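# Move the pedestal through the self-closing door into the yellow bay

## Task

Bring the wheeled pedestal through the door that swings shut by itself, into the other room, and leave it in the yellow taped bay. All four of its wheels must sit fully inside the tape, with none on the tape. The door must have closed before the scene is ended. Either robot or both may do the work. At the end the robots must have released the pedestal and backed away from it. Neither robot may be toppled or left leaning. The result only counts if it holds with no robot keeping it in place.

## Robot and tools

Robots: two identical Hello Robot Stretch 3 units, r1 and r2. Each has a base with two drive wheels and a passive rear omni wheel, a lift on a mast, and a telescoping arm that reaches out to the robot's RIGHT side. It has a wrist (yaw, pitch, roll), a gripper, and a head that pans and tilts. The base is 0.33 m long and 0.34 m wide. It cannot move sideways, so to bring the gripper forward you drive the base. An on-the-spot turn pivots about the point midway between the drive wheels, 0.05 m behind the front edge. With the arm retracted and the wrist folded, the sweep radius is 0.28 m. An unfolded, level gripper reaches beyond that circle.

Frames: the base frame has its origin on the floor between the drive wheels, x forward, y left, z up. hand_pose is expressed in it, located where the closed fingertips meet. The odometry frame is the base frame as it stood at scene start. Each robot reports in its own frames. Only images, lidar_m, wrist_depth_mm and head_depth_mm reveal where the robots are relative to each other.

Tool execute_actions: arguments are "actions", a list holding one action or none, and optionally "cameras". An action is an object keyed by "r1" and/or "r2". Under each name you may give "base", "joints" and "contact_limits". All listed motions begin together.
- "base" holds exactly one command. {"translate_m": d} is a straight drive offset in metres from the base's current measured position, positive forward, range -1 to 1. {"rotate_rad": d} is an on-the-spot turn offset in radians, positive = counter-clockwise/left, range -3.2 to 3.2.
- "joints" holds absolute targets keyed by joint name:
  - lift_m: 0 to 1.1, arm height.
  - arm_m: 0 to 0.52, extension.
  - wrist_yaw_rad: -1.345 to 4.42. 0 points along the arm, positive swings toward the front, 3.0 is folded over the base.
  - wrist_pitch_rad: -1.57 to 0.451. 0 is level, negative tips the fingers down.
  - wrist_roll_rad: -2.911 to 2.911.
  - gripper_m: -0.089 to 0.179, larger is wider. The actual fingertip gap is somewhat less than this value.
  - head_pan_rad: -3.953 to 1.73. 0 is forward, positive is left, -1.57 faces along the arm.
  - head_tilt_rad: -1.53 to 0.419. Negative looks down.
- "contact_limits" takes only {"arm_m": effort%} in the range 1 to 100. The arm stops with contact_stop once its effort reaches that level.

Anything you omit may keep pushing toward an earlier target. A call with an unknown key or an out-of-range number is rejected entirely. A single action runs at most 15 s. "cameras" lists names from r1_head_camera, r1_nav_camera, r1_wrist_camera, r2_head_camera, r2_nav_camera, r2_wrist_camera, or "all". Null or omitted gives all; [] gives none. An empty actions list just reports state and images.

Other tools:
- wait {"seconds": 0 to 10} lets the scene run with no new command. It returns the same data as an empty action.
- zoom_image {"camera", "region": [x0, y0, x1, y1]} gives a closer view of the latest full image. Coordinates are pixels from the top-left, and the region is at most 504x504. Head images are 896x504, nav 672x504, wrist 644x364.
- finished_scene {"scene": n} ends that scene permanently. Call it only once the pedestal is parked, the door is shut, and the robots are clear. Its result reports success and gives the next task.

Result lines:
- base_status and joint_status describe how each commanded motion ended. "done" for the base means the wheels turned the full amount, even if they slipped. "off_target" means it rested short and may still push. contact_stop, time_out and torque_fault clear the old target. A lift or arm after contact_stop goes slack until commanded again.
- on_its_own covers things not commanded in this call. "held at" there is the held target, not the measured position.
- lidar_m gives 12 distances in metres, in 30-degree sectors counter-clockwise from straight ahead (1st ahead, 4th left, 7th behind, 10th right). The scan plane is 0.17 m above the floor. "-" means nothing detected. A low lift can hide sectors 5, 6, 9 and 10.
- wrist_depth_mm (45 to 1000) and head_depth_mm (280 to 4000) are 7x7 grids of median depth, read from the top-left. The head grid is in the camera's sideways orientation.
- base_odometry is wheel-based, so slip counts as motion. Heading is -3.142 to 3.142, positive left. turned_by_wheels and turned_by_imu give the turn since the last result.
- base_tilt is in degrees, with forward and right positive. Each reading carries a fixed bias of up to about 4 degrees.
- motor_effort is a percentage, positive toward higher joint values. The bracketed number is the peak. Readings are noisy and biased. A positive wheel effort means pushing forward.

Speed: the base moves fast (0.30 m/s, 1.9 rad/s) only with the arm stowed: lift_m < 0.30, arm_m < 0.03, wrist_yaw_rad > 2.54. Otherwise it is capped at 0.10 m/s and 0.63 rad/s.

Cautions:
- Two robots pressing hard together ends the run. Once bases touch, even millimetres more of driving is a hard press. No state line reports robot-to-robot contact.
- Equal drive commands can differ in travel by up to 2.5 cm per metre. A jointly carried load can therefore strain the hands and tip a robot.
- Pushing with the gripper higher than about 0.45 m against something rigid, driving while hooked on something fixed, or snagging furniture (worst when reversing) can tip a robot. If tilted, reverse the last move in small steps, free the gripper, and lower lift_m to about 0.2.
- Fold or unfold the wrist only with lift_m 0.32 to 0.95, wrist_pitch_rad -0.4 and roll near 0. Once folded, the lift may go down to 0.25. If wrist_yaw_rad is below -0.4, keep pitch at -0.5 or lower.
- The base, wrist and head have no contact stop. Wrist servos that strain too long go limp for 10 s (torque_fault).
- To grip, command gripper_m below the object's width. To release, open at least 0.02 beyond the contact value.
- Avoid drops, slams and hard shoves. The simulation keeps running while you compose a reply, with robots holding their last command.

Each tool is called after "Call:" as a command line: name --argument value for each argument, lists and objects as JSON in quotes; but a table of rows of numbers goes row by row, as --pt "numbers of a row", without its own name.

## Session

Call:
execute_actions --actions '[]'

Scene clock: 0.00 s.
r1.base_odometry: x=+0.000 y=+0.000 heading=+0.000 (m, m, rad; r1's odometry frame)
r1.turned_by_wheels: +0.000 (rad since the last result)
r1.turned_by_imu: +0.000 (rad since the last result)
r1.base_tilt: forward=+2.5 right=+0.5 (deg)
r1.lidar_m: 1.67 2.56 3.29 1.60 1.27 1.26 0.96 0.76 0.76 0.82 1.24 1.55
r1.head_depth_mm: 1454 1454 1468 1458 1477 1486 1491 / 1548 1554 1564 1579 1597 1604 1597 / 1667 1674 1689 1706 1703 1714 1725 / 1780 1818 1827 1838 1844 1862 1837 / 1912 1970 1972 1983 2001 2029 1906 / 1936 2183 2178 2197 2191 2236 1885 / 1958 2401 2412 2432 2459 2415 1892
r1.base_status: not commanded
r1.joint_positions: lift_m=+0.518 arm_m=-0.002 wrist_yaw_rad=+2.978 wrist_pitch_rad=-0.475 wrist_roll_rad=+0.001 gripper_m=+0.037 head_pan_rad=-0.011 head_tilt_rad=+0.011
r1.joint_status: not commanded
r1.motor_effort: left_wheel=-1 right_wheel=+0 lift_m=+34 arm_m=+1 wrist_yaw_rad=-1 wrist_pitch_rad=+4 wrist_roll_rad=+0 gripper_m=+0 head_pan_rad=+0 head_tilt_rad=+2 (%)
r1.hand_pose: x=+0.0141 y=+0.0714 z=+0.5182 quat_wxyz=(+0.222, +0.699, +0.110, +0.671) (m; r1's base frame)
r1.wrist_depth_mm: 993 - - - - - - / - - - - - - - / - - - - - - - / - - - - - 968 970 / 898 887 877 842 848 831 822 / 756 736 - 722 - 710 706 / 675 648 - 648 634 627 623
r2.base_odometry: x=+0.000 y=+0.000 heading=+0.000 (m, m, rad; r2's odometry frame)
r2.turned_by_wheels: +0.000 (rad since the last result)
r2.turned_by_imu: +0.000 (rad since the last result)
r2.base_tilt: forward=+0.0 right=-0.8 (deg)
r2.lidar_m: 2.73 2.62 2.54 2.80 2.37 2.36 1.41 1.19 1.19 1.34 2.22 2.42
r2.head_depth_mm: 2087 2495 2492 2490 2494 2453 2334 / 2094 2672 2668 2698 2657 2651 2314 / 2117 2858 2902 2919 2911 2859 2314 / 2125 3081 3146 3153 3165 3119 2289 / 2136 3242 3543 3471 3484 3329 2279 / 2137 3304 3914 3889 3896 3308 2286 / 2057 3338 - - - 3291 2268
r2.base_status: not commanded
r2.joint_positions: lift_m=+0.501 arm_m=+0.002 wrist_yaw_rad=+3.005 wrist_pitch_rad=-0.510 wrist_roll_rad=+0.013 gripper_m=+0.037 head_pan_rad=-0.014 head_tilt_rad=+0.012
r2.joint_status: not commanded
r2.motor_effort: left_wheel=+0 right_wheel=-1 lift_m=+29 arm_m=-1 wrist_yaw_rad=+0 wrist_pitch_rad=+7 wrist_roll_rad=+0 gripper_m=+0 head_pan_rad=+0 head_tilt_rad=+2 (%)
r2.hand_pose: x=+0.0076 y=+0.0626 z=+0.4932 quat_wxyz=(+0.226, +0.699, +0.130, +0.666) (m; r2's base frame)
r2.wrist_depth_mm: - - - - - - - / - - - - - - - / - - - - - - - / 878 880 921 943 947 - - / 754 759 - 789 816 815 848 / 661 661 - 682 703 708 720 / 568 581 - 609 595 606 623
pictures: r1_head_camera (sideways: a quarter turn clockwise sets it upright), r1_nav_camera (sideways: a quarter turn counterclockwise sets it upright), r1_wrist_camera, r2_head_camera (sideways: a quarter turn clockwise sets it upright), r2_nav_camera (sideways: a quarter turn counterclockwise sets it upright), r2_wrist_camera
Images, in order (width x height): r1_head_camera 896x504, r1_nav_camera 672x504, r1_wrist_camera 644x364, r2_head_camera 896x504, r2_nav_camera 672x504, r2_wrist_camera 644x364.

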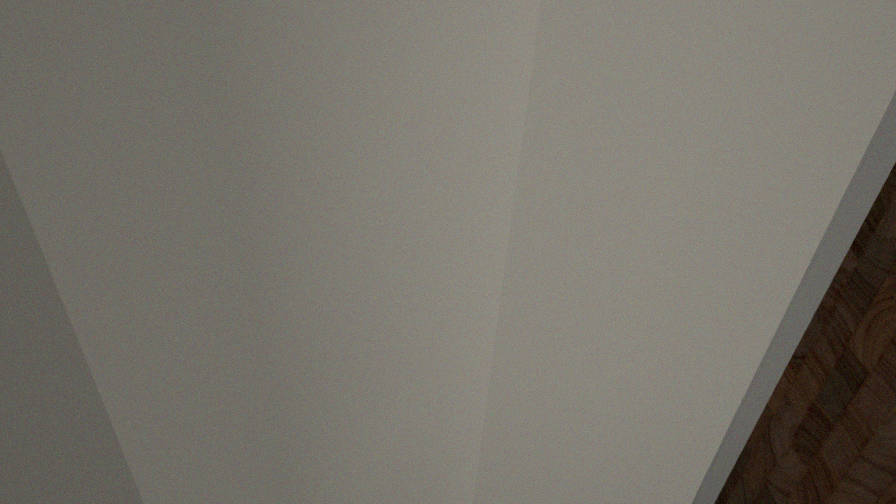

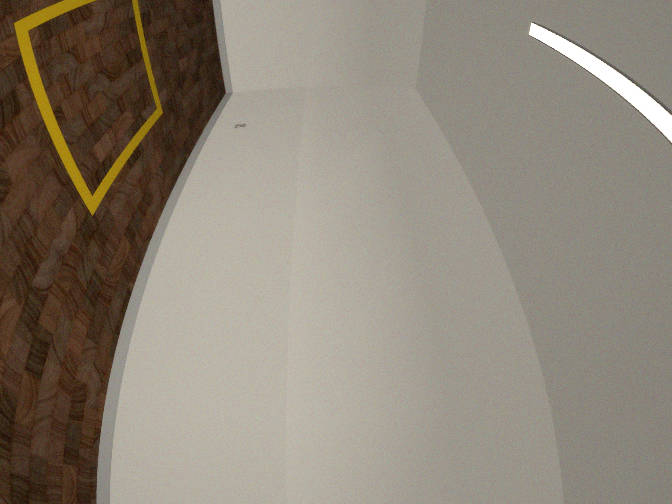

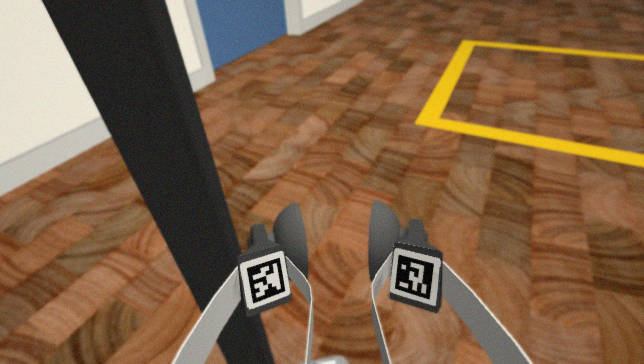

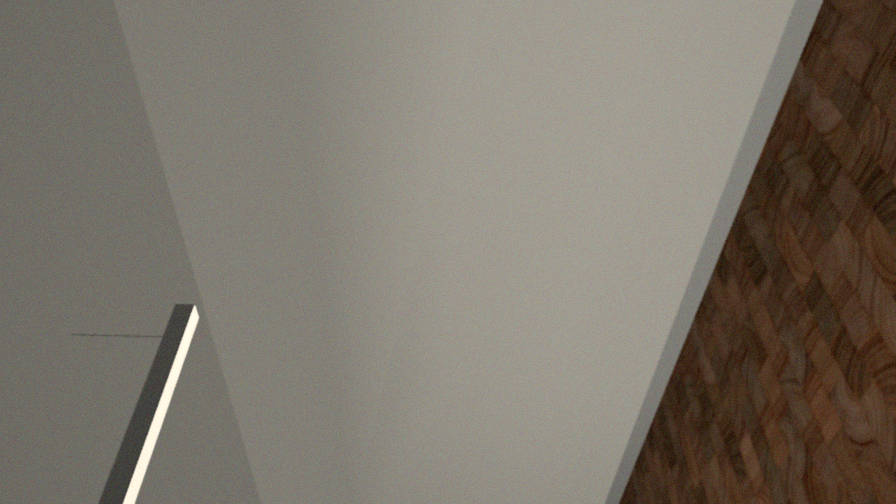

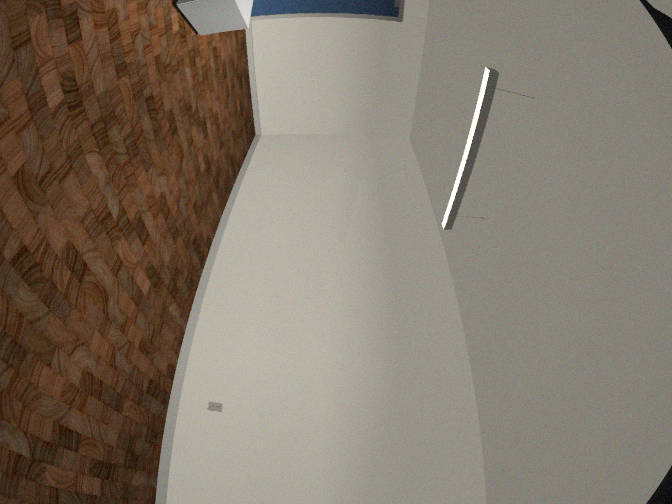

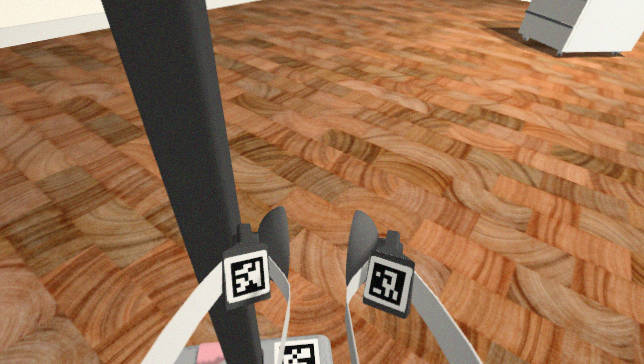

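Call:
execute_actions --actions '[{"r1":{"joints":{"head_pan_rad":1.3,"head_tilt_rad":-0.6}},"r2":{"joints":{"head_pan_rad":1.3,"head_tilt_rad":-0.5}}}]' --cameras '["r1_head_camera","r1_nav_camera","r2_head_camera","r2_nav_camera"]'

Scene clock: 2.73 s.
r1.base_odometry: x=+0.000 y=+0.000 heading=+0.000 (m, m, rad; r1's odometry frame)
r1.turned_by_wheels: +0.000 (rad since the last result)
r1.turned_by_imu: +0.000 (rad since the last result)
r1.base_tilt: forward=+2.3 right=+0.5 (deg)
r1.lidar_m: 1.68 2.57 3.29 1.60 1.27 1.26 0.95 0.76 0.76 0.82 1.25 1.55
r1.head_depth_mm: 3119 3479 3001 2152 1679 1382 1169 / 3255 3625 2915 2131 1683 1370 1171 / 3377 3729 2899 2110 1651 1365 1158 / 2863 3287 2857 2093 1639 1348 1157 / 2314 2569 2662 2076 1630 1352 1152 / 1955 2155 2397 2055 1616 1342 1148 / 1749 1863 2031 2040 1632 1338 1149
r1.base_status: not commanded
r1.joint_positions: lift_m=+0.518 arm_m=-0.002 wrist_yaw_rad=+2.978 wrist_pitch_rad=-0.475 wrist_roll_rad=+0.001 gripper_m=+0.037 head_pan_rad=+1.293 head_tilt_rad=-0.592
r1.joint_status: all done
r1.motor_effort: left_wheel=-1(1) right_wheel=+0(0) lift_m=+33(33) arm_m=+1(1) wrist_yaw_rad=+1(0) wrist_pitch_rad=+4(4) wrist_roll_rad=+0(0) gripper_m=+1(1) head_pan_rad=+3(46) head_tilt_rad=-5(40) (%)
r1.hand_pose: x=+0.0141 y=+0.0714 z=+0.5182 quat_wxyz=(+0.222, +0.699, +0.110, +0.671) (m; r1's base frame)
r1.wrist_depth_mm: 993 - - - - - - / - - - - - - - / - - - - - - - / - - - - - 984 982 / 924 873 878 853 864 831 823 / 756 763 - 731 - 722 717 / 649 661 - 642 639 619 616
r2.base_odometry: x=+0.000 y=+0.000 heading=+0.000 (m, m, rad; r2's odometry frame)
r2.turned_by_wheels: +0.000 (rad since the last result)
r2.turned_by_imu: +0.000 (rad since the last result)
r2.base_tilt: forward=+0.0 right=-0.9 (deg)
r2.lidar_m: 2.75 2.63 2.54 2.81 2.37 2.36 1.41 1.19 1.18 1.34 2.22 2.42
r2.head_depth_mm: - - 3725 2551 1947 1579 1327 / - - 3611 2568 1942 1582 1330 / - - 3624 2522 1940 1577 1323 / - - 3600 2537 1931 1563 1316 / 3655 - 3574 2505 1920 1574 1316 / 3176 3386 3413 2502 1922 1559 1312 / 2831 3012 3129 2473 1906 1551 1310
r2.base_status: not commanded
r2.joint_positions: lift_m=+0.501 arm_m=+0.002 wrist_yaw_rad=+3.005 wrist_pitch_rad=-0.510 wrist_roll_rad=+0.013 gripper_m=+0.037 head_pan_rad=+1.293 head_tilt_rad=-0.493
r2.joint_status: all done
r2.motor_effort: left_wheel=+0(0) right_wheel=-1(1) lift_m=+29(28) arm_m=+0(0) wrist_yaw_rad=-1(0) wrist_pitch_rad=+7(7) wrist_roll_rad=+0(0) gripper_m=+0(0) head_pan_rad=+4(49) head_tilt_rad=-5(43) (%)
r2.hand_pose: x=+0.0076 y=+0.0626 z=+0.4932 quat_wxyz=(+0.226, +0.699, +0.130, +0.666) (m; r2's base frame)
r2.wrist_depth_mm: - - - - - - - / - - - - - - - / - - - - - - - / 881 894 932 927 935 - - / 741 780 - 789 807 829 835 / 649 670 - 685 716 706 715 / 573 583 - 606 606 613 627
pictures: r1_head_camera (sideways: a quarter turn clockwise sets it upright), r1_nav_camera (sideways: a quarter turn counterclockwise sets it upright), r2_head_camera (sideways: a quarter turn clockwise sets it upright), r2_nav_camera (sideways: a quarter turn counterclockwise sets it upright)
Images, in order (width x height): r1_head_camera 896x504, r1_nav_camera 672x504, r2_head_camera 896x504, r2_nav_camera 672x504.

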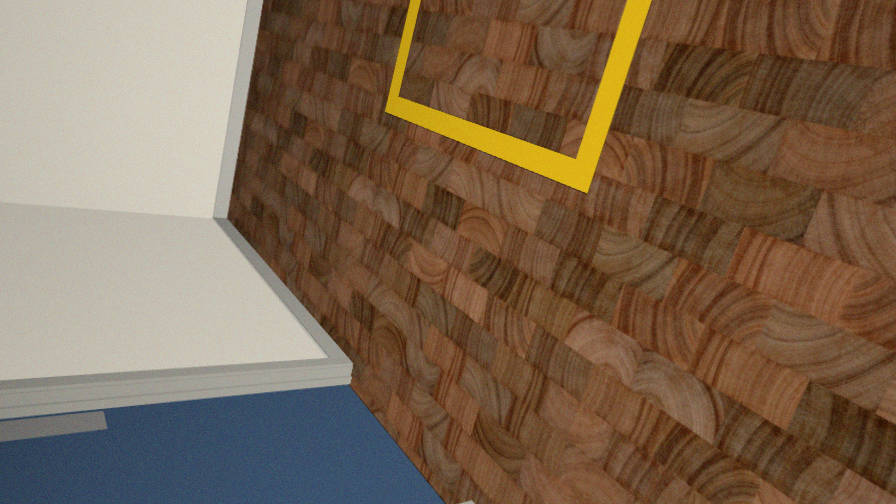

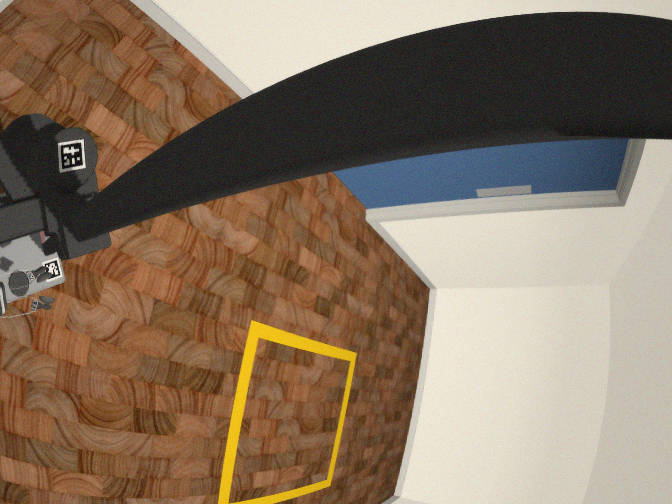

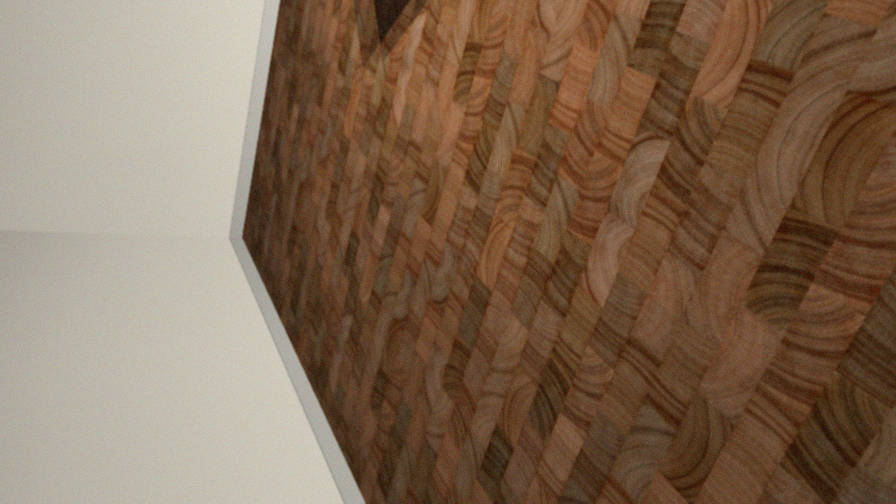

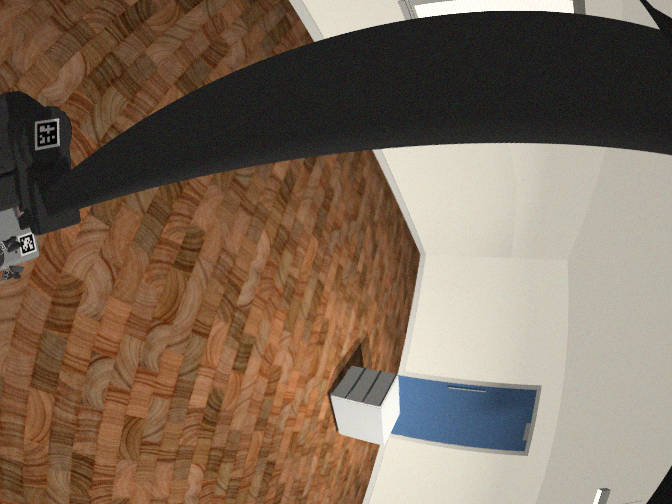

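Call:
execute_actions --actions '[{"r1":{"joints":{"head_pan_rad":1.73,"head_tilt_rad":-0.35}},"r2":{"joints":{"head_pan_rad":0.8,"head_tilt_rad":-0.25}}}]' --cameras '["r1_head_camera","r1_nav_camera","r2_head_camera","r2_nav_camera"]'

Scene clock: 6.47 s.
r1.base_odometry: x=+0.000 y=+0.000 heading=+0.000 (m, m, rad; r1's odometry frame)
r1.turned_by_wheels: +0.000 (rad since the last result)
r1.turned_by_imu: +0.000 (rad since the last result)
r1.base_tilt: forward=+2.5 right=+0.5 (deg)
r1.lidar_m: 1.68 2.56 3.30 1.59 1.27 1.26 0.96 0.76 0.76 0.82 1.24 1.55
r1.head_depth_mm: 2073 2363 2691 2973 2203 1649 1339 / 1928 2106 2327 2594 2163 1644 1328 / 1751 1915 2114 2374 2147 1639 1320 / 1573 1707 1860 2054 2120 1631 1308 / 1345 1443 1569 1700 1864 1612 1310 / 1235 1322 1416 1536 1679 1599 1303 / 1161 1245 - - - - -
r1.base_status: not commanded
r1.joint_positions: lift_m=+0.518 arm_m=-0.002 wrist_yaw_rad=+2.978 wrist_pitch_rad=-0.475 wrist_roll_rad=+0.001 gripper_m=+0.037 head_pan_rad=+1.712 head_tilt_rad=-0.359
r1.joint_status: all done
joint sent to its limit — the command would take r1.head_pan_rad past its upper limit, so that joint was sent only as far as its limit.
r1.motor_effort: left_wheel=-1(1) right_wheel=+0(0) lift_m=+33(33) arm_m=+1(1) wrist_yaw_rad=+0(1) wrist_pitch_rad=+4(4) wrist_roll_rad=+0(0) gripper_m=+0(1) head_pan_rad=+3(30) head_tilt_rad=+5(25) (%)
r1.hand_pose: x=+0.0141 y=+0.0714 z=+0.5182 quat_wxyz=(+0.222, +0.699, +0.110, +0.671) (m; r1's base frame)
r1.wrist_depth_mm: 966 - - - - - - / - - - - - - - / - - - - - - - / - - - - - 968 958 / 901 886 891 876 849 856 812 / 766 758 - 723 - 722 713 / 663 644 - 641 647 632 622
r2.base_odometry: x=+0.000 y=+0.000 heading=+0.000 (m, m, rad; r2's odometry frame)
r2.turned_by_wheels: +0.000 (rad since the last result)
r2.turned_by_imu: +0.000 (rad since the last result)
r2.base_tilt: forward=+0.0 right=-0.9 (deg)
r2.lidar_m: 2.73 2.62 2.54 2.80 2.37 2.36 1.41 1.19 1.19 1.35 2.23 2.43
r2.head_depth_mm: - - - - 2795 2050 1615 / - - - - 2787 2040 1603 / - - - 3015 2762 2035 1591 / - - - 2727 2677 2013 1592 / - - - - 2736 1999 1577 / - - - - 2723 2015 1580 / - - - - 2723 1995 1571
r2.base_status: not commanded
r2.joint_positions: lift_m=+0.501 arm_m=+0.002 wrist_yaw_rad=+3.005 wrist_pitch_rad=-0.510 wrist_roll_rad=+0.013 gripper_m=+0.037 head_pan_rad=+0.807 head_tilt_rad=-0.261
r2.joint_status: all done
r2.motor_effort: left_wheel=+0(0) right_wheel=-1(0) lift_m=+28(29) arm_m=+0(1) wrist_yaw_rad=-1(0) wrist_pitch_rad=+7(7) wrist_roll_rad=+0(0) gripper_m=+0(0) head_pan_rad=-4(35) head_tilt_rad=+7(32) (%)
r2.hand_pose: x=+0.0076 y=+0.0626 z=+0.4932 quat_wxyz=(+0.226, +0.699, +0.130, +0.666) (m; r2's base frame)
r2.wrist_depth_mm: - - - - - - - / - - - - - - - / - - - - - - - / 884 890 940 940 956 - - / 738 759 - 794 823 828 819 / 650 658 - 690 710 693 710 / 570 587 - 615 604 615 623
pictures: r1_head_camera (sideways: a quarter turn clockwise sets it upright), r1_nav_camera (sideways: a quarter turn counterclockwise sets it upright), r2_head_camera (sideways: a quarter turn clockwise sets it upright), r2_nav_camera (sideways: a quarter turn counterclockwise sets it upright)
Images, in order (width x height): r1_head_camera 896x504, r1_nav_camera 672x504, r2_head_camera 896x504, r2_nav_camera 672x504.

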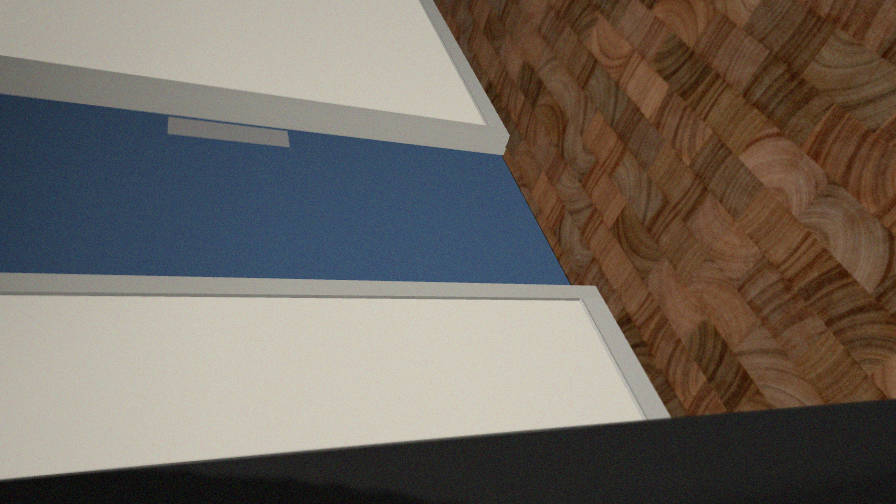

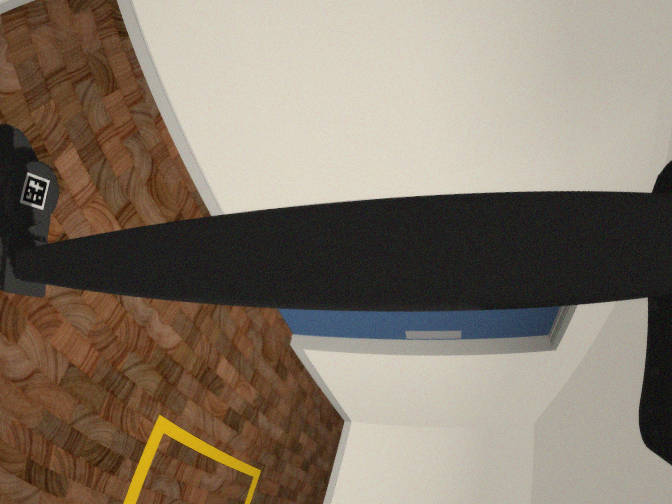

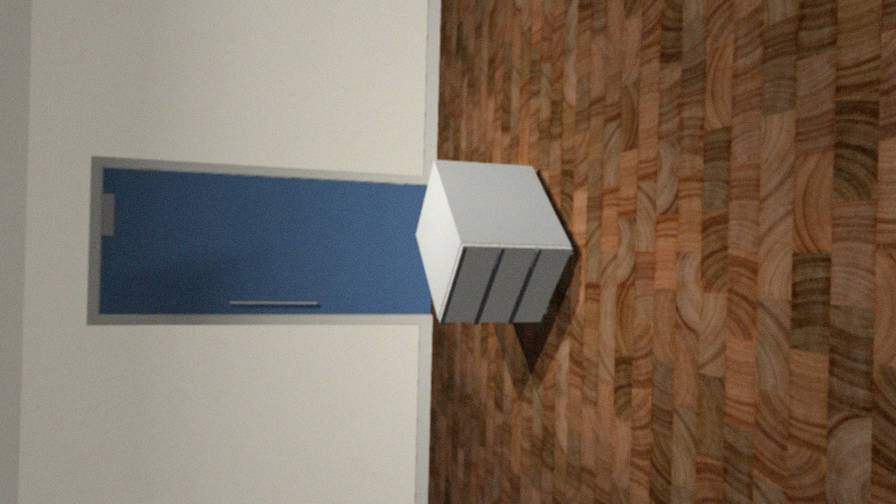

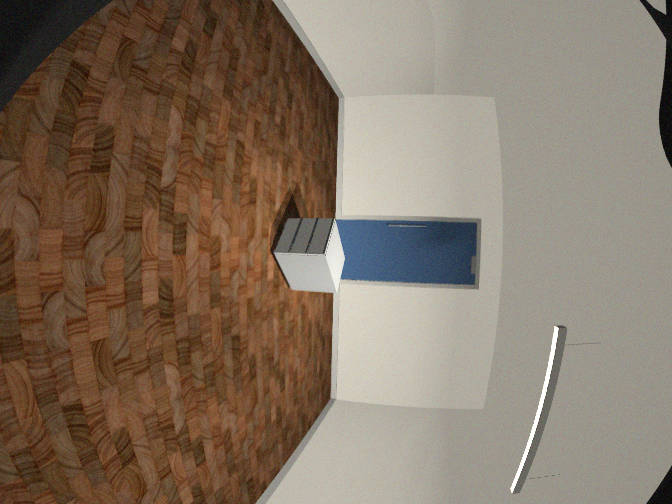

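Call:
execute_actions --actions '[{"r1":{"joints":{"head_pan_rad":0.85,"head_tilt_rad":-0.75,"lift_m":0.26,"wrist_yaw_rad":3.0,"wrist_pitch_rad":-0.4,"arm_m":0}},"r2":{"base":{"rotate_rad":0.6},"joints":{"head_pan_rad":0.2,"head_tilt_rad":-0.3,"lift_m":0.26,"wrist_pitch_rad":-0.4,"arm_m":0}}}]' --cameras '["r1_head_camera","r1_nav_camera","r2_head_camera","r2_nav_camera"]'

Scene clock: 41.83 s.
r1.base_odometry: x=+0.000 y=+0.000 heading=+0.000 (m, m, rad; r1's odometry frame)
r1.turned_by_wheels: +0.000 (rad since the last result)
r1.turned_by_imu: +0.001 (rad since the last result)
r1.base_tilt: forward=+2.4 right=+0.5 (deg)
r1.lidar_m: 1.68 2.55 3.29 1.59 1.28 1.26 0.95 0.76 0.76 0.82 1.24 1.55
r1.head_depth_mm: 3358 3060 2261 1814 1503 1285 1121 / 3323 2976 2244 1791 1481 1278 1112 / 3421 2945 2218 1758 1473 1263 1107 / 3353 2916 2199 1753 1479 1260 1101 / 3380 2886 2190 1750 1452 1250 1097 / 3323 2886 2147 1726 1451 1248 1099 / 3322 2815 2167 1702 1433 1237 1095
r1.base_status: not commanded
r1.joint_positions: lift_m=+0.261 arm_m=+0.000 wrist_yaw_rad=+2.998 wrist_pitch_rad=-0.421 wrist_roll_rad=+0.001 gripper_m=+0.037 head_pan_rad=+0.857 head_tilt_rad=-0.740
r1.joint_status: all done
r1.motor_effort: left_wheel=-1(1) right_wheel=+0(0) lift_m=+15(27) arm_m=+5(4) wrist_yaw_rad=+3(2) wrist_pitch_rad=+6(7) wrist_roll_rad=+0(0) gripper_m=+0(1) head_pan_rad=-4(46) head_tilt_rad=-5(33) (%)
r1.hand_pose: x=+0.0107 y=+0.0772 z=+0.2727 quat_wxyz=(+0.197, +0.700, +0.098, +0.679) (m; r1's base frame)
r1.wrist_depth_mm: - - - - - - - / - - - - - - - / 914 898 872 848 819 817 777 / 705 696 668 670 646 637 623 / 572 561 - 539 552 526 521 / 486 496 - - - 451 445 / - - - - 397 390 383
r2.base_odometry: x=+0.000 y=+0.000 heading=+0.600 (m, m, rad; r2's odometry frame)
r2.turned_by_wheels: +0.600 (rad since the last result)
r2.turned_by_imu: +0.616 (rad since the last result)
r2.base_tilt: forward=+0.0 right=-0.8 (deg)
r2.lidar_m: 2.54 2.69 2.66 2.36 2.22 1.34 1.18 1.19 1.41 2.42 2.43 2.87
r2.head_depth_mm: - - - - 2597 1958 1556 / - - - - 2623 1945 1559 / - - - 2911 2600 1943 1539 / - - - 2691 2589 1929 1546 / - - - 3595 2589 1932 1547 / - - - 3822 2561 1918 1538 / - - - 3826 2555 1906 1530
r2.base_status: done
r2.joint_positions: lift_m=+0.260 arm_m=+0.002 wrist_yaw_rad=+3.005 wrist_pitch_rad=-0.421 wrist_roll_rad=+0.013 gripper_m=+0.037 head_pan_rad=+0.207 head_tilt_rad=-0.296
r2.joint_status: all done
joint sent to its limit — the command would take r2.arm_m past its lower limit, so that joint was sent only as far as its limit.
r2.motor_effort: left_wheel=-2(5) right_wheel=+3(8) lift_m=+20(28) arm_m=+0(0) wrist_yaw_rad=+0(1) wrist_pitch_rad=+12(12) wrist_roll_rad=+0(1) gripper_m=+0(0) head_pan_rad=-4(39) head_tilt_rad=-3(7) (%)
r2.hand_pose: x=+0.0092 y=+0.0747 z=+0.2723 quat_wxyz=(+0.196, +0.704, +0.099, +0.675) (m; r2's base frame)
r2.wrist_depth_mm: - - - - - - - / - - - - - - - / 784 794 864 872 890 929 - / 617 629 656 669 690 710 723 / 505 521 - 550 563 571 584 / 446 - - - 474 476 483 / - - - - 400 411 419
pictures: r1_head_camera (sideways: a quarter turn clockwise sets it upright), r1_nav_camera (sideways: a quarter turn counterclockwise sets it upright), r2_head_camera (sideways: a quarter turn clockwise sets it upright), r2_nav_camera (sideways: a quarter turn counterclockwise sets it upright)
Images, in order (width x height): r1_head_camera 896x504, r1_nav_camera 672x504, r2_head_camera 896x504, r2_nav_camera 672x504.

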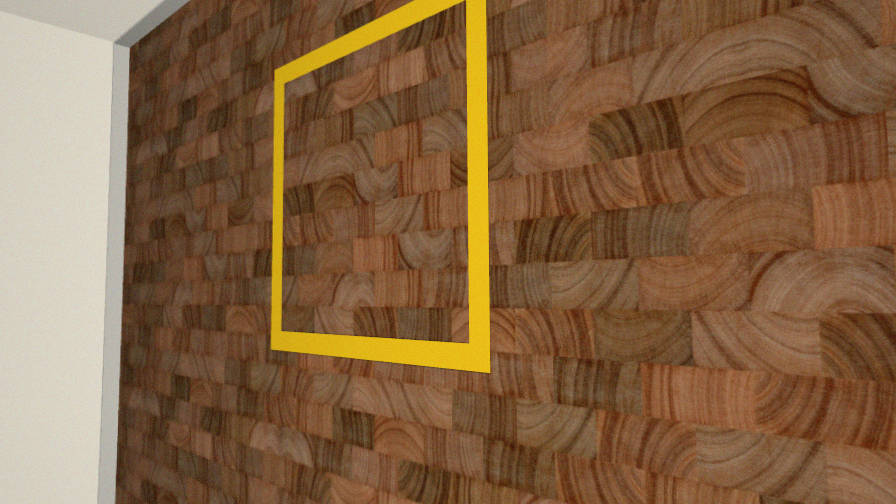

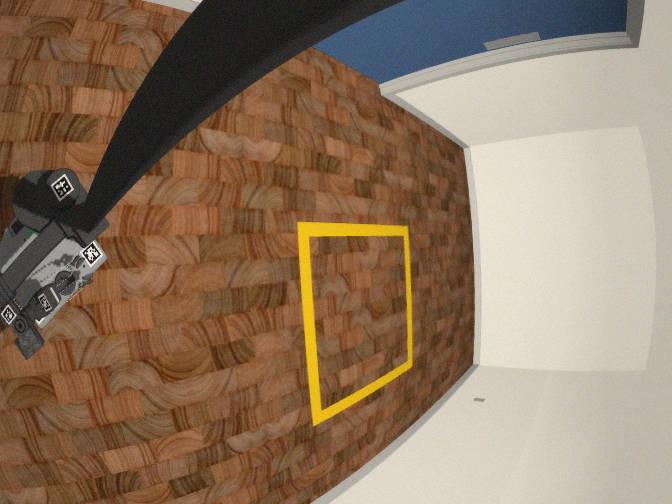

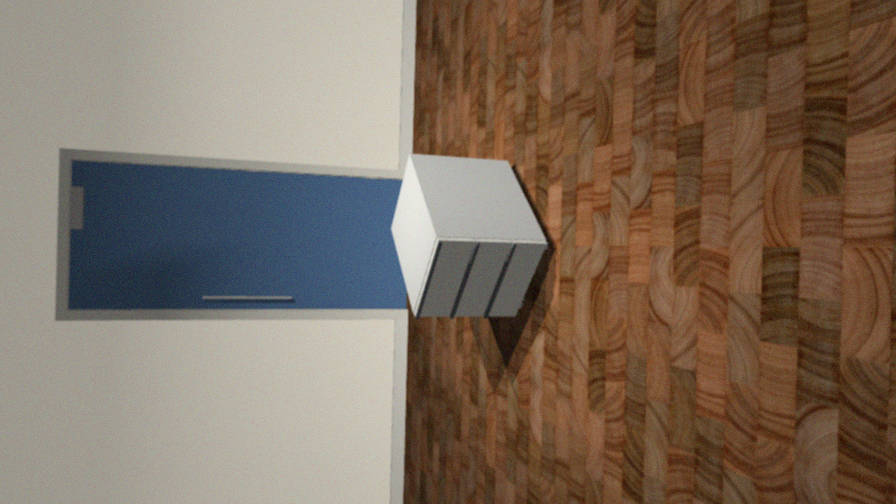

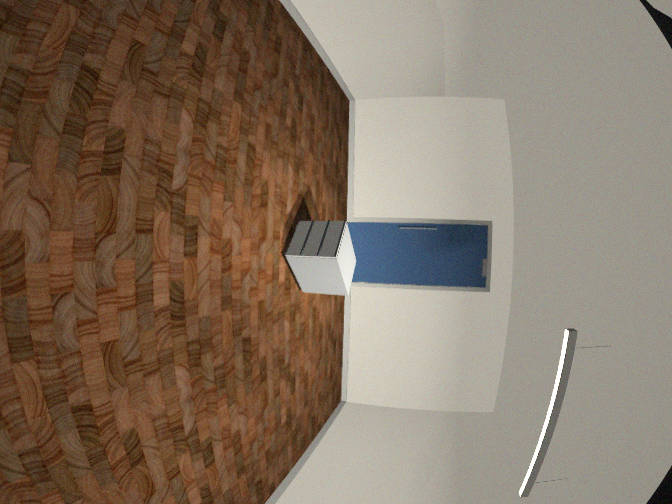

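Call:
execute_actions --actions '[{"r1":{"base":{"rotate_rad":1.28},"joints":{"head_pan_rad":0.3,"head_tilt_rad":-0.5}},"r2":{"base":{"rotate_rad":0.33},"joints":{"head_pan_rad":-0.2,"head_tilt_rad":-0.5}}}]' --cameras '[]'

Call:
execute_actions --actions '[{"r1":{"base":{"translate_m":1.0}},"r2":{"base":{"translate_m":1.0}}}]' --cameras '["r1_head_camera","r1_nav_camera","r2_head_camera","r2_nav_camera"]'

Scene clock: 48.87 s.
r1.base_odometry: x=+0.000 y=+0.000 heading=+1.280 (m, m, rad; r1's odometry frame)
r1.turned_by_wheels: +1.280 (rad since the last result)
r1.turned_by_imu: +1.259 (rad since the last result)
r1.base_tilt: forward=+2.4 right=+0.5 (deg)
r1.lidar_m: 2.31 1.39 1.26 1.27 0.83 0.76 0.76 0.93 1.55 1.56 1.92 3.77
r1.head_depth_mm: 2715 3260 3483 2417 1815 1461 1224 / 2241 2604 2975 2405 1813 1444 1226 / 1985 2230 2497 2403 1799 1447 1205 / 1807 2001 2237 2335 1784 1432 1204 / 1584 1728 1938 2153 1771 1435 1195 / 1340 1459 1599 1785 1757 1430 1185 / 1224 1326 1426 1571 1648 1419 1186
r1.base_status: done
r1.joint_positions: lift_m=+0.261 arm_m=+0.000 wrist_yaw_rad=+2.999 wrist_pitch_rad=-0.421 wrist_roll_rad=+0.001 gripper_m=+0.037 head_pan_rad=+0.307 head_tilt_rad=-0.506
r1.joint_status: all done
r1.motor_effort: left_wheel=-5(12) right_wheel=+3(11) lift_m=+15(15) arm_m=+4(5) wrist_yaw_rad=+2(2) wrist_pitch_rad=+6(6) wrist_roll_rad=+0(0) gripper_m=+1(1) head_pan_rad=-3(35) head_tilt_rad=+4(26) (%)
r1.hand_pose: x=+0.0107 y=+0.0772 z=+0.2727 quat_wxyz=(+0.197, +0.700, +0.098, +0.679) (m; r1's base frame)
r1.wrist_depth_mm: 743 - - - - - - / 750 - - - - - - / 769 850 867 859 828 809 782 / 697 698 669 676 644 645 636 / 582 560 - 547 553 536 520 / 481 495 - - - 448 438 / - - - - 393 392 386
r2.base_odometry: x=+0.000 y=+0.000 heading=+0.930 (m, m, rad; r2's odometry frame)
r2.turned_by_wheels: +0.330 (rad since the last result)
r2.turned_by_imu: +0.338 (rad since the last result)
r2.base_tilt: forward=+0.0 right=-0.9 (deg)
r2.lidar_m: 2.55 3.03 2.39 2.36 1.51 1.20 1.18 1.27 1.91 2.42 2.61 3.92
r2.head_depth_mm: - - 3732 2550 1951 1575 1324 / - - 3662 2569 1960 1573 1332 / - - 3439 2553 1936 1572 1329 / - - 2771 2530 1936 1569 1313 / - - 2742 2514 1918 1572 1322 / - - 3580 2521 1922 1563 1317 / 3827 - 3562 2508 1914 1551 1313
r2.base_status: done
r2.joint_positions: lift_m=+0.260 arm_m=+0.002 wrist_yaw_rad=+3.005 wrist_pitch_rad=-0.421 wrist_roll_rad=+0.013 gripper_m=+0.037 head_pan_rad=-0.193 head_tilt_rad=-0.494
r2.joint_status: all done
r2.motor_effort: left_wheel=-2(8) right_wheel=+2(11) lift_m=+19(19) arm_m=+0(0) wrist_yaw_rad=+0(0) wrist_pitch_rad=+12(12) wrist_roll_rad=+0(0) gripper_m=+0(0) head_pan_rad=-4(33) head_tilt_rad=-5(27) (%)
r2.hand_pose: x=+0.0092 y=+0.0747 z=+0.2723 quat_wxyz=(+0.196, +0.704, +0.099, +0.675) (m; r2's base frame)
r2.wrist_depth_mm: - - - - - - - / - - - - - - - / 791 796 852 882 874 916 - / 614 617 662 661 692 701 738 / 510 517 - 542 568 567 583 / 445 - - - 479 472 481 / - - - - 403 408 418
pictures: none
No camera images: the call's "cameras" was empty. Leave "cameras" out to get every camera's image.

Scene clock: 53.87 s.
r1.base_odometry: x=+0.287 y=+0.958 heading=+1.280 (m, m, rad; r1's odometry frame)
r1.turned_by_wheels: +0.000 (rad since the last result)
r1.turned_by_imu: +0.006 (rad since the last result)
r1.base_tilt: forward=+2.5 right=+0.5 (deg)
r1.lidar_m: 1.55 1.09 0.91 0.92 1.13 1.68 1.69 2.09 1.90 1.91 2.36 3.04
r1.head_depth_mm: 1904 2329 2869 2417 1829 1458 1229 / 1593 1853 2191 2376 1795 1462 1210 / 1366 1549 1794 2101 1801 1446 1206 / 1207 1332 1514 1739 1779 1439 1198 / 1161 1263 1416 1574 1704 1442 1199 / 1046 1136 1245 1374 1557 1412 1193 / 950 1028 1114 1220 1348 1393 1177
r1.base_status: done
r1.joint_positions: lift_m=+0.261 arm_m=+0.000 wrist_yaw_rad=+2.999 wrist_pitch_rad=-0.420 wrist_roll_rad=+0.001 gripper_m=+0.037 head_pan_rad=+0.307 head_tilt_rad=-0.506
r1.joint_status: not commanded
r1.motor_effort: left_wheel=-5(11) right_wheel=+4(11) lift_m=+15(15) arm_m=+4(4) wrist_yaw_rad=+1(2) wrist_pitch_rad=+5(6) wrist_roll_rad=+0(1) gripper_m=+1(1) head_pan_rad=-4(4) head_tilt_rad=+4(4) (%)
r1.hand_pose: x=+0.0106 y=+0.0773 z=+0.2729 quat_wxyz=(+0.197, +0.700, +0.098, +0.679) (m; r1's base frame)
r1.wrist_depth_mm: - - 961 880 848 836 838 / - - - 971 918 923 904 / 917 874 859 847 828 804 798 / 705 703 689 668 653 640 638 / 571 560 - 543 540 531 517 / 488 493 - - - 450 442 / - - - - 389 388 386
r2.base_odometry: x=+0.598 y=+0.801 heading=+0.930 (m, m, rad; r2's odometry frame)
r2.turned_by_wheels: +0.000 (rad since the last result)
r2.turned_by_imu: +0.005 (rad since the last result)
r2.base_tilt: forward=+0.1 right=-0.8 (deg)
r2.lidar_m: 1.54 2.86 2.27 2.24 2.43 2.22 2.20 2.36 2.57 2.54 2.74 1.65
r2.head_depth_mm: 3112 3412 3520 2580 1946 1587 1324 / 3111 3365 3581 2338 1937 1578 1327 / 3120 3351 3529 1883 1927 1566 1321 / 3073 3336 3501 1784 1877 1568 1319 / 3093 3320 3589 1945 1937 1565 1317 / 3072 3317 3487 2474 1928 1564 1307 / 3081 3309 3493 2487 1922 1561 1313
r2.base_status: done
r2.joint_positions: lift_m=+0.260 arm_m=+0.002 wrist_yaw_rad=+3.005 wrist_pitch_rad=-0.421 wrist_roll_rad=+0.013 gripper_m=+0.037 head_pan_rad=-0.193 head_tilt_rad=-0.495
r2.joint_status: not commanded
r2.motor_effort: left_wheel=-2(6) right_wheel=+3(12) lift_m=+20(20) arm_m=+0(0) wrist_yaw_rad=+0(0) wrist_pitch_rad=+12(12) wrist_roll_rad=+1(0) gripper_m=+0(0) head_pan_rad=-3(4) head_tilt_rad=-4(4) (%)
r2.hand_pose: x=+0.0092 y=+0.0747 z=+0.2724 quat_wxyz=(+0.195, +0.704, +0.099, +0.675) (m; r2's base frame)
r2.wrist_depth_mm: - - - - - - - / - - - - - - - / 784 788 844 873 888 945 - / 629 624 665 672 685 691 726 / 515 516 - 542 572 580 580 / 447 - - - 474 472 483 / - - - - 403 409 414
pictures: r1_head_camera (sideways: a quarter turn clockwise sets it upright), r1_nav_camera (sideways: a quarter turn counterclockwise sets it upright), r2_head_camera (sideways: a quarter turn clockwise sets it upright), r2_nav_camera (sideways: a quarter turn counterclockwise sets it upright)
Images, in order (width x height): r1_head_camera 896x504, r1_nav_camera 672x504, r2_head_camera 896x504, r2_nav_camera 672x504.

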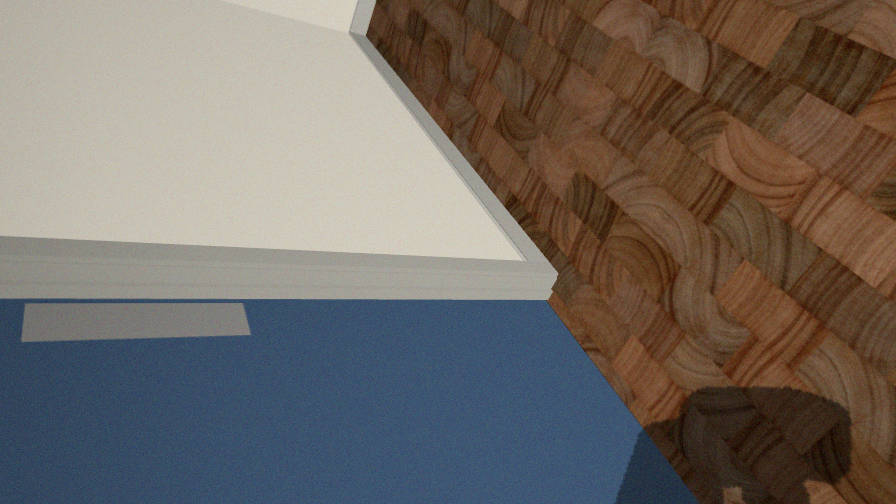

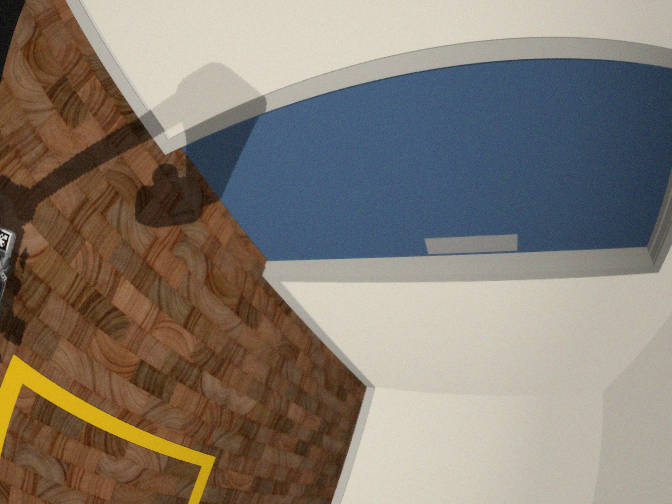

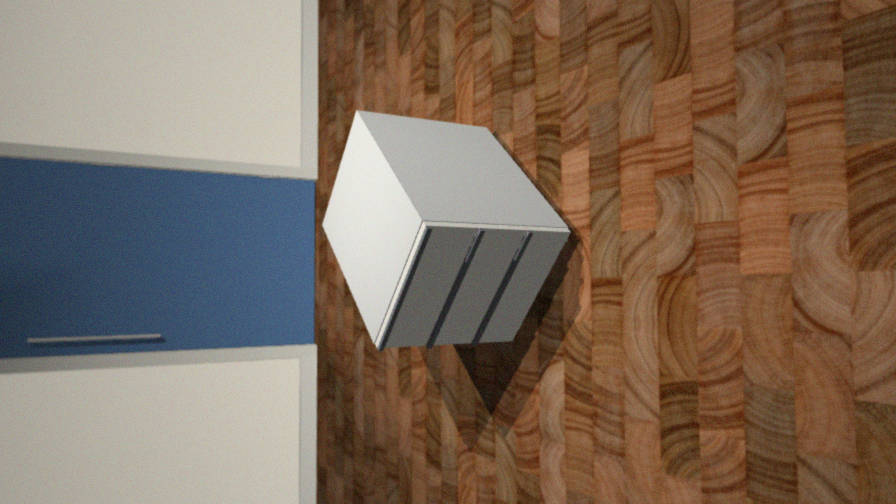

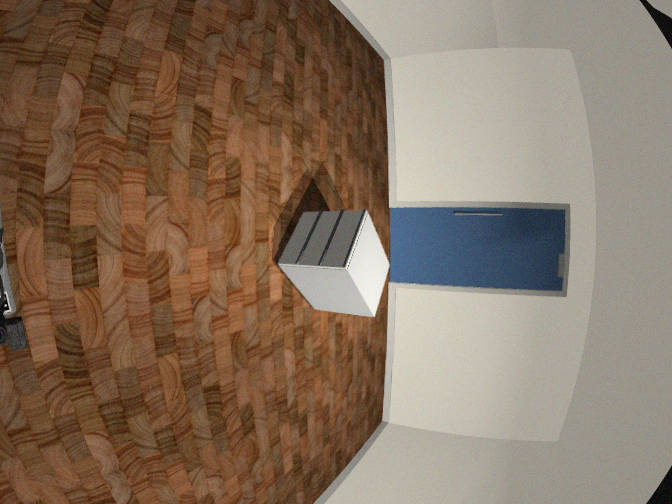

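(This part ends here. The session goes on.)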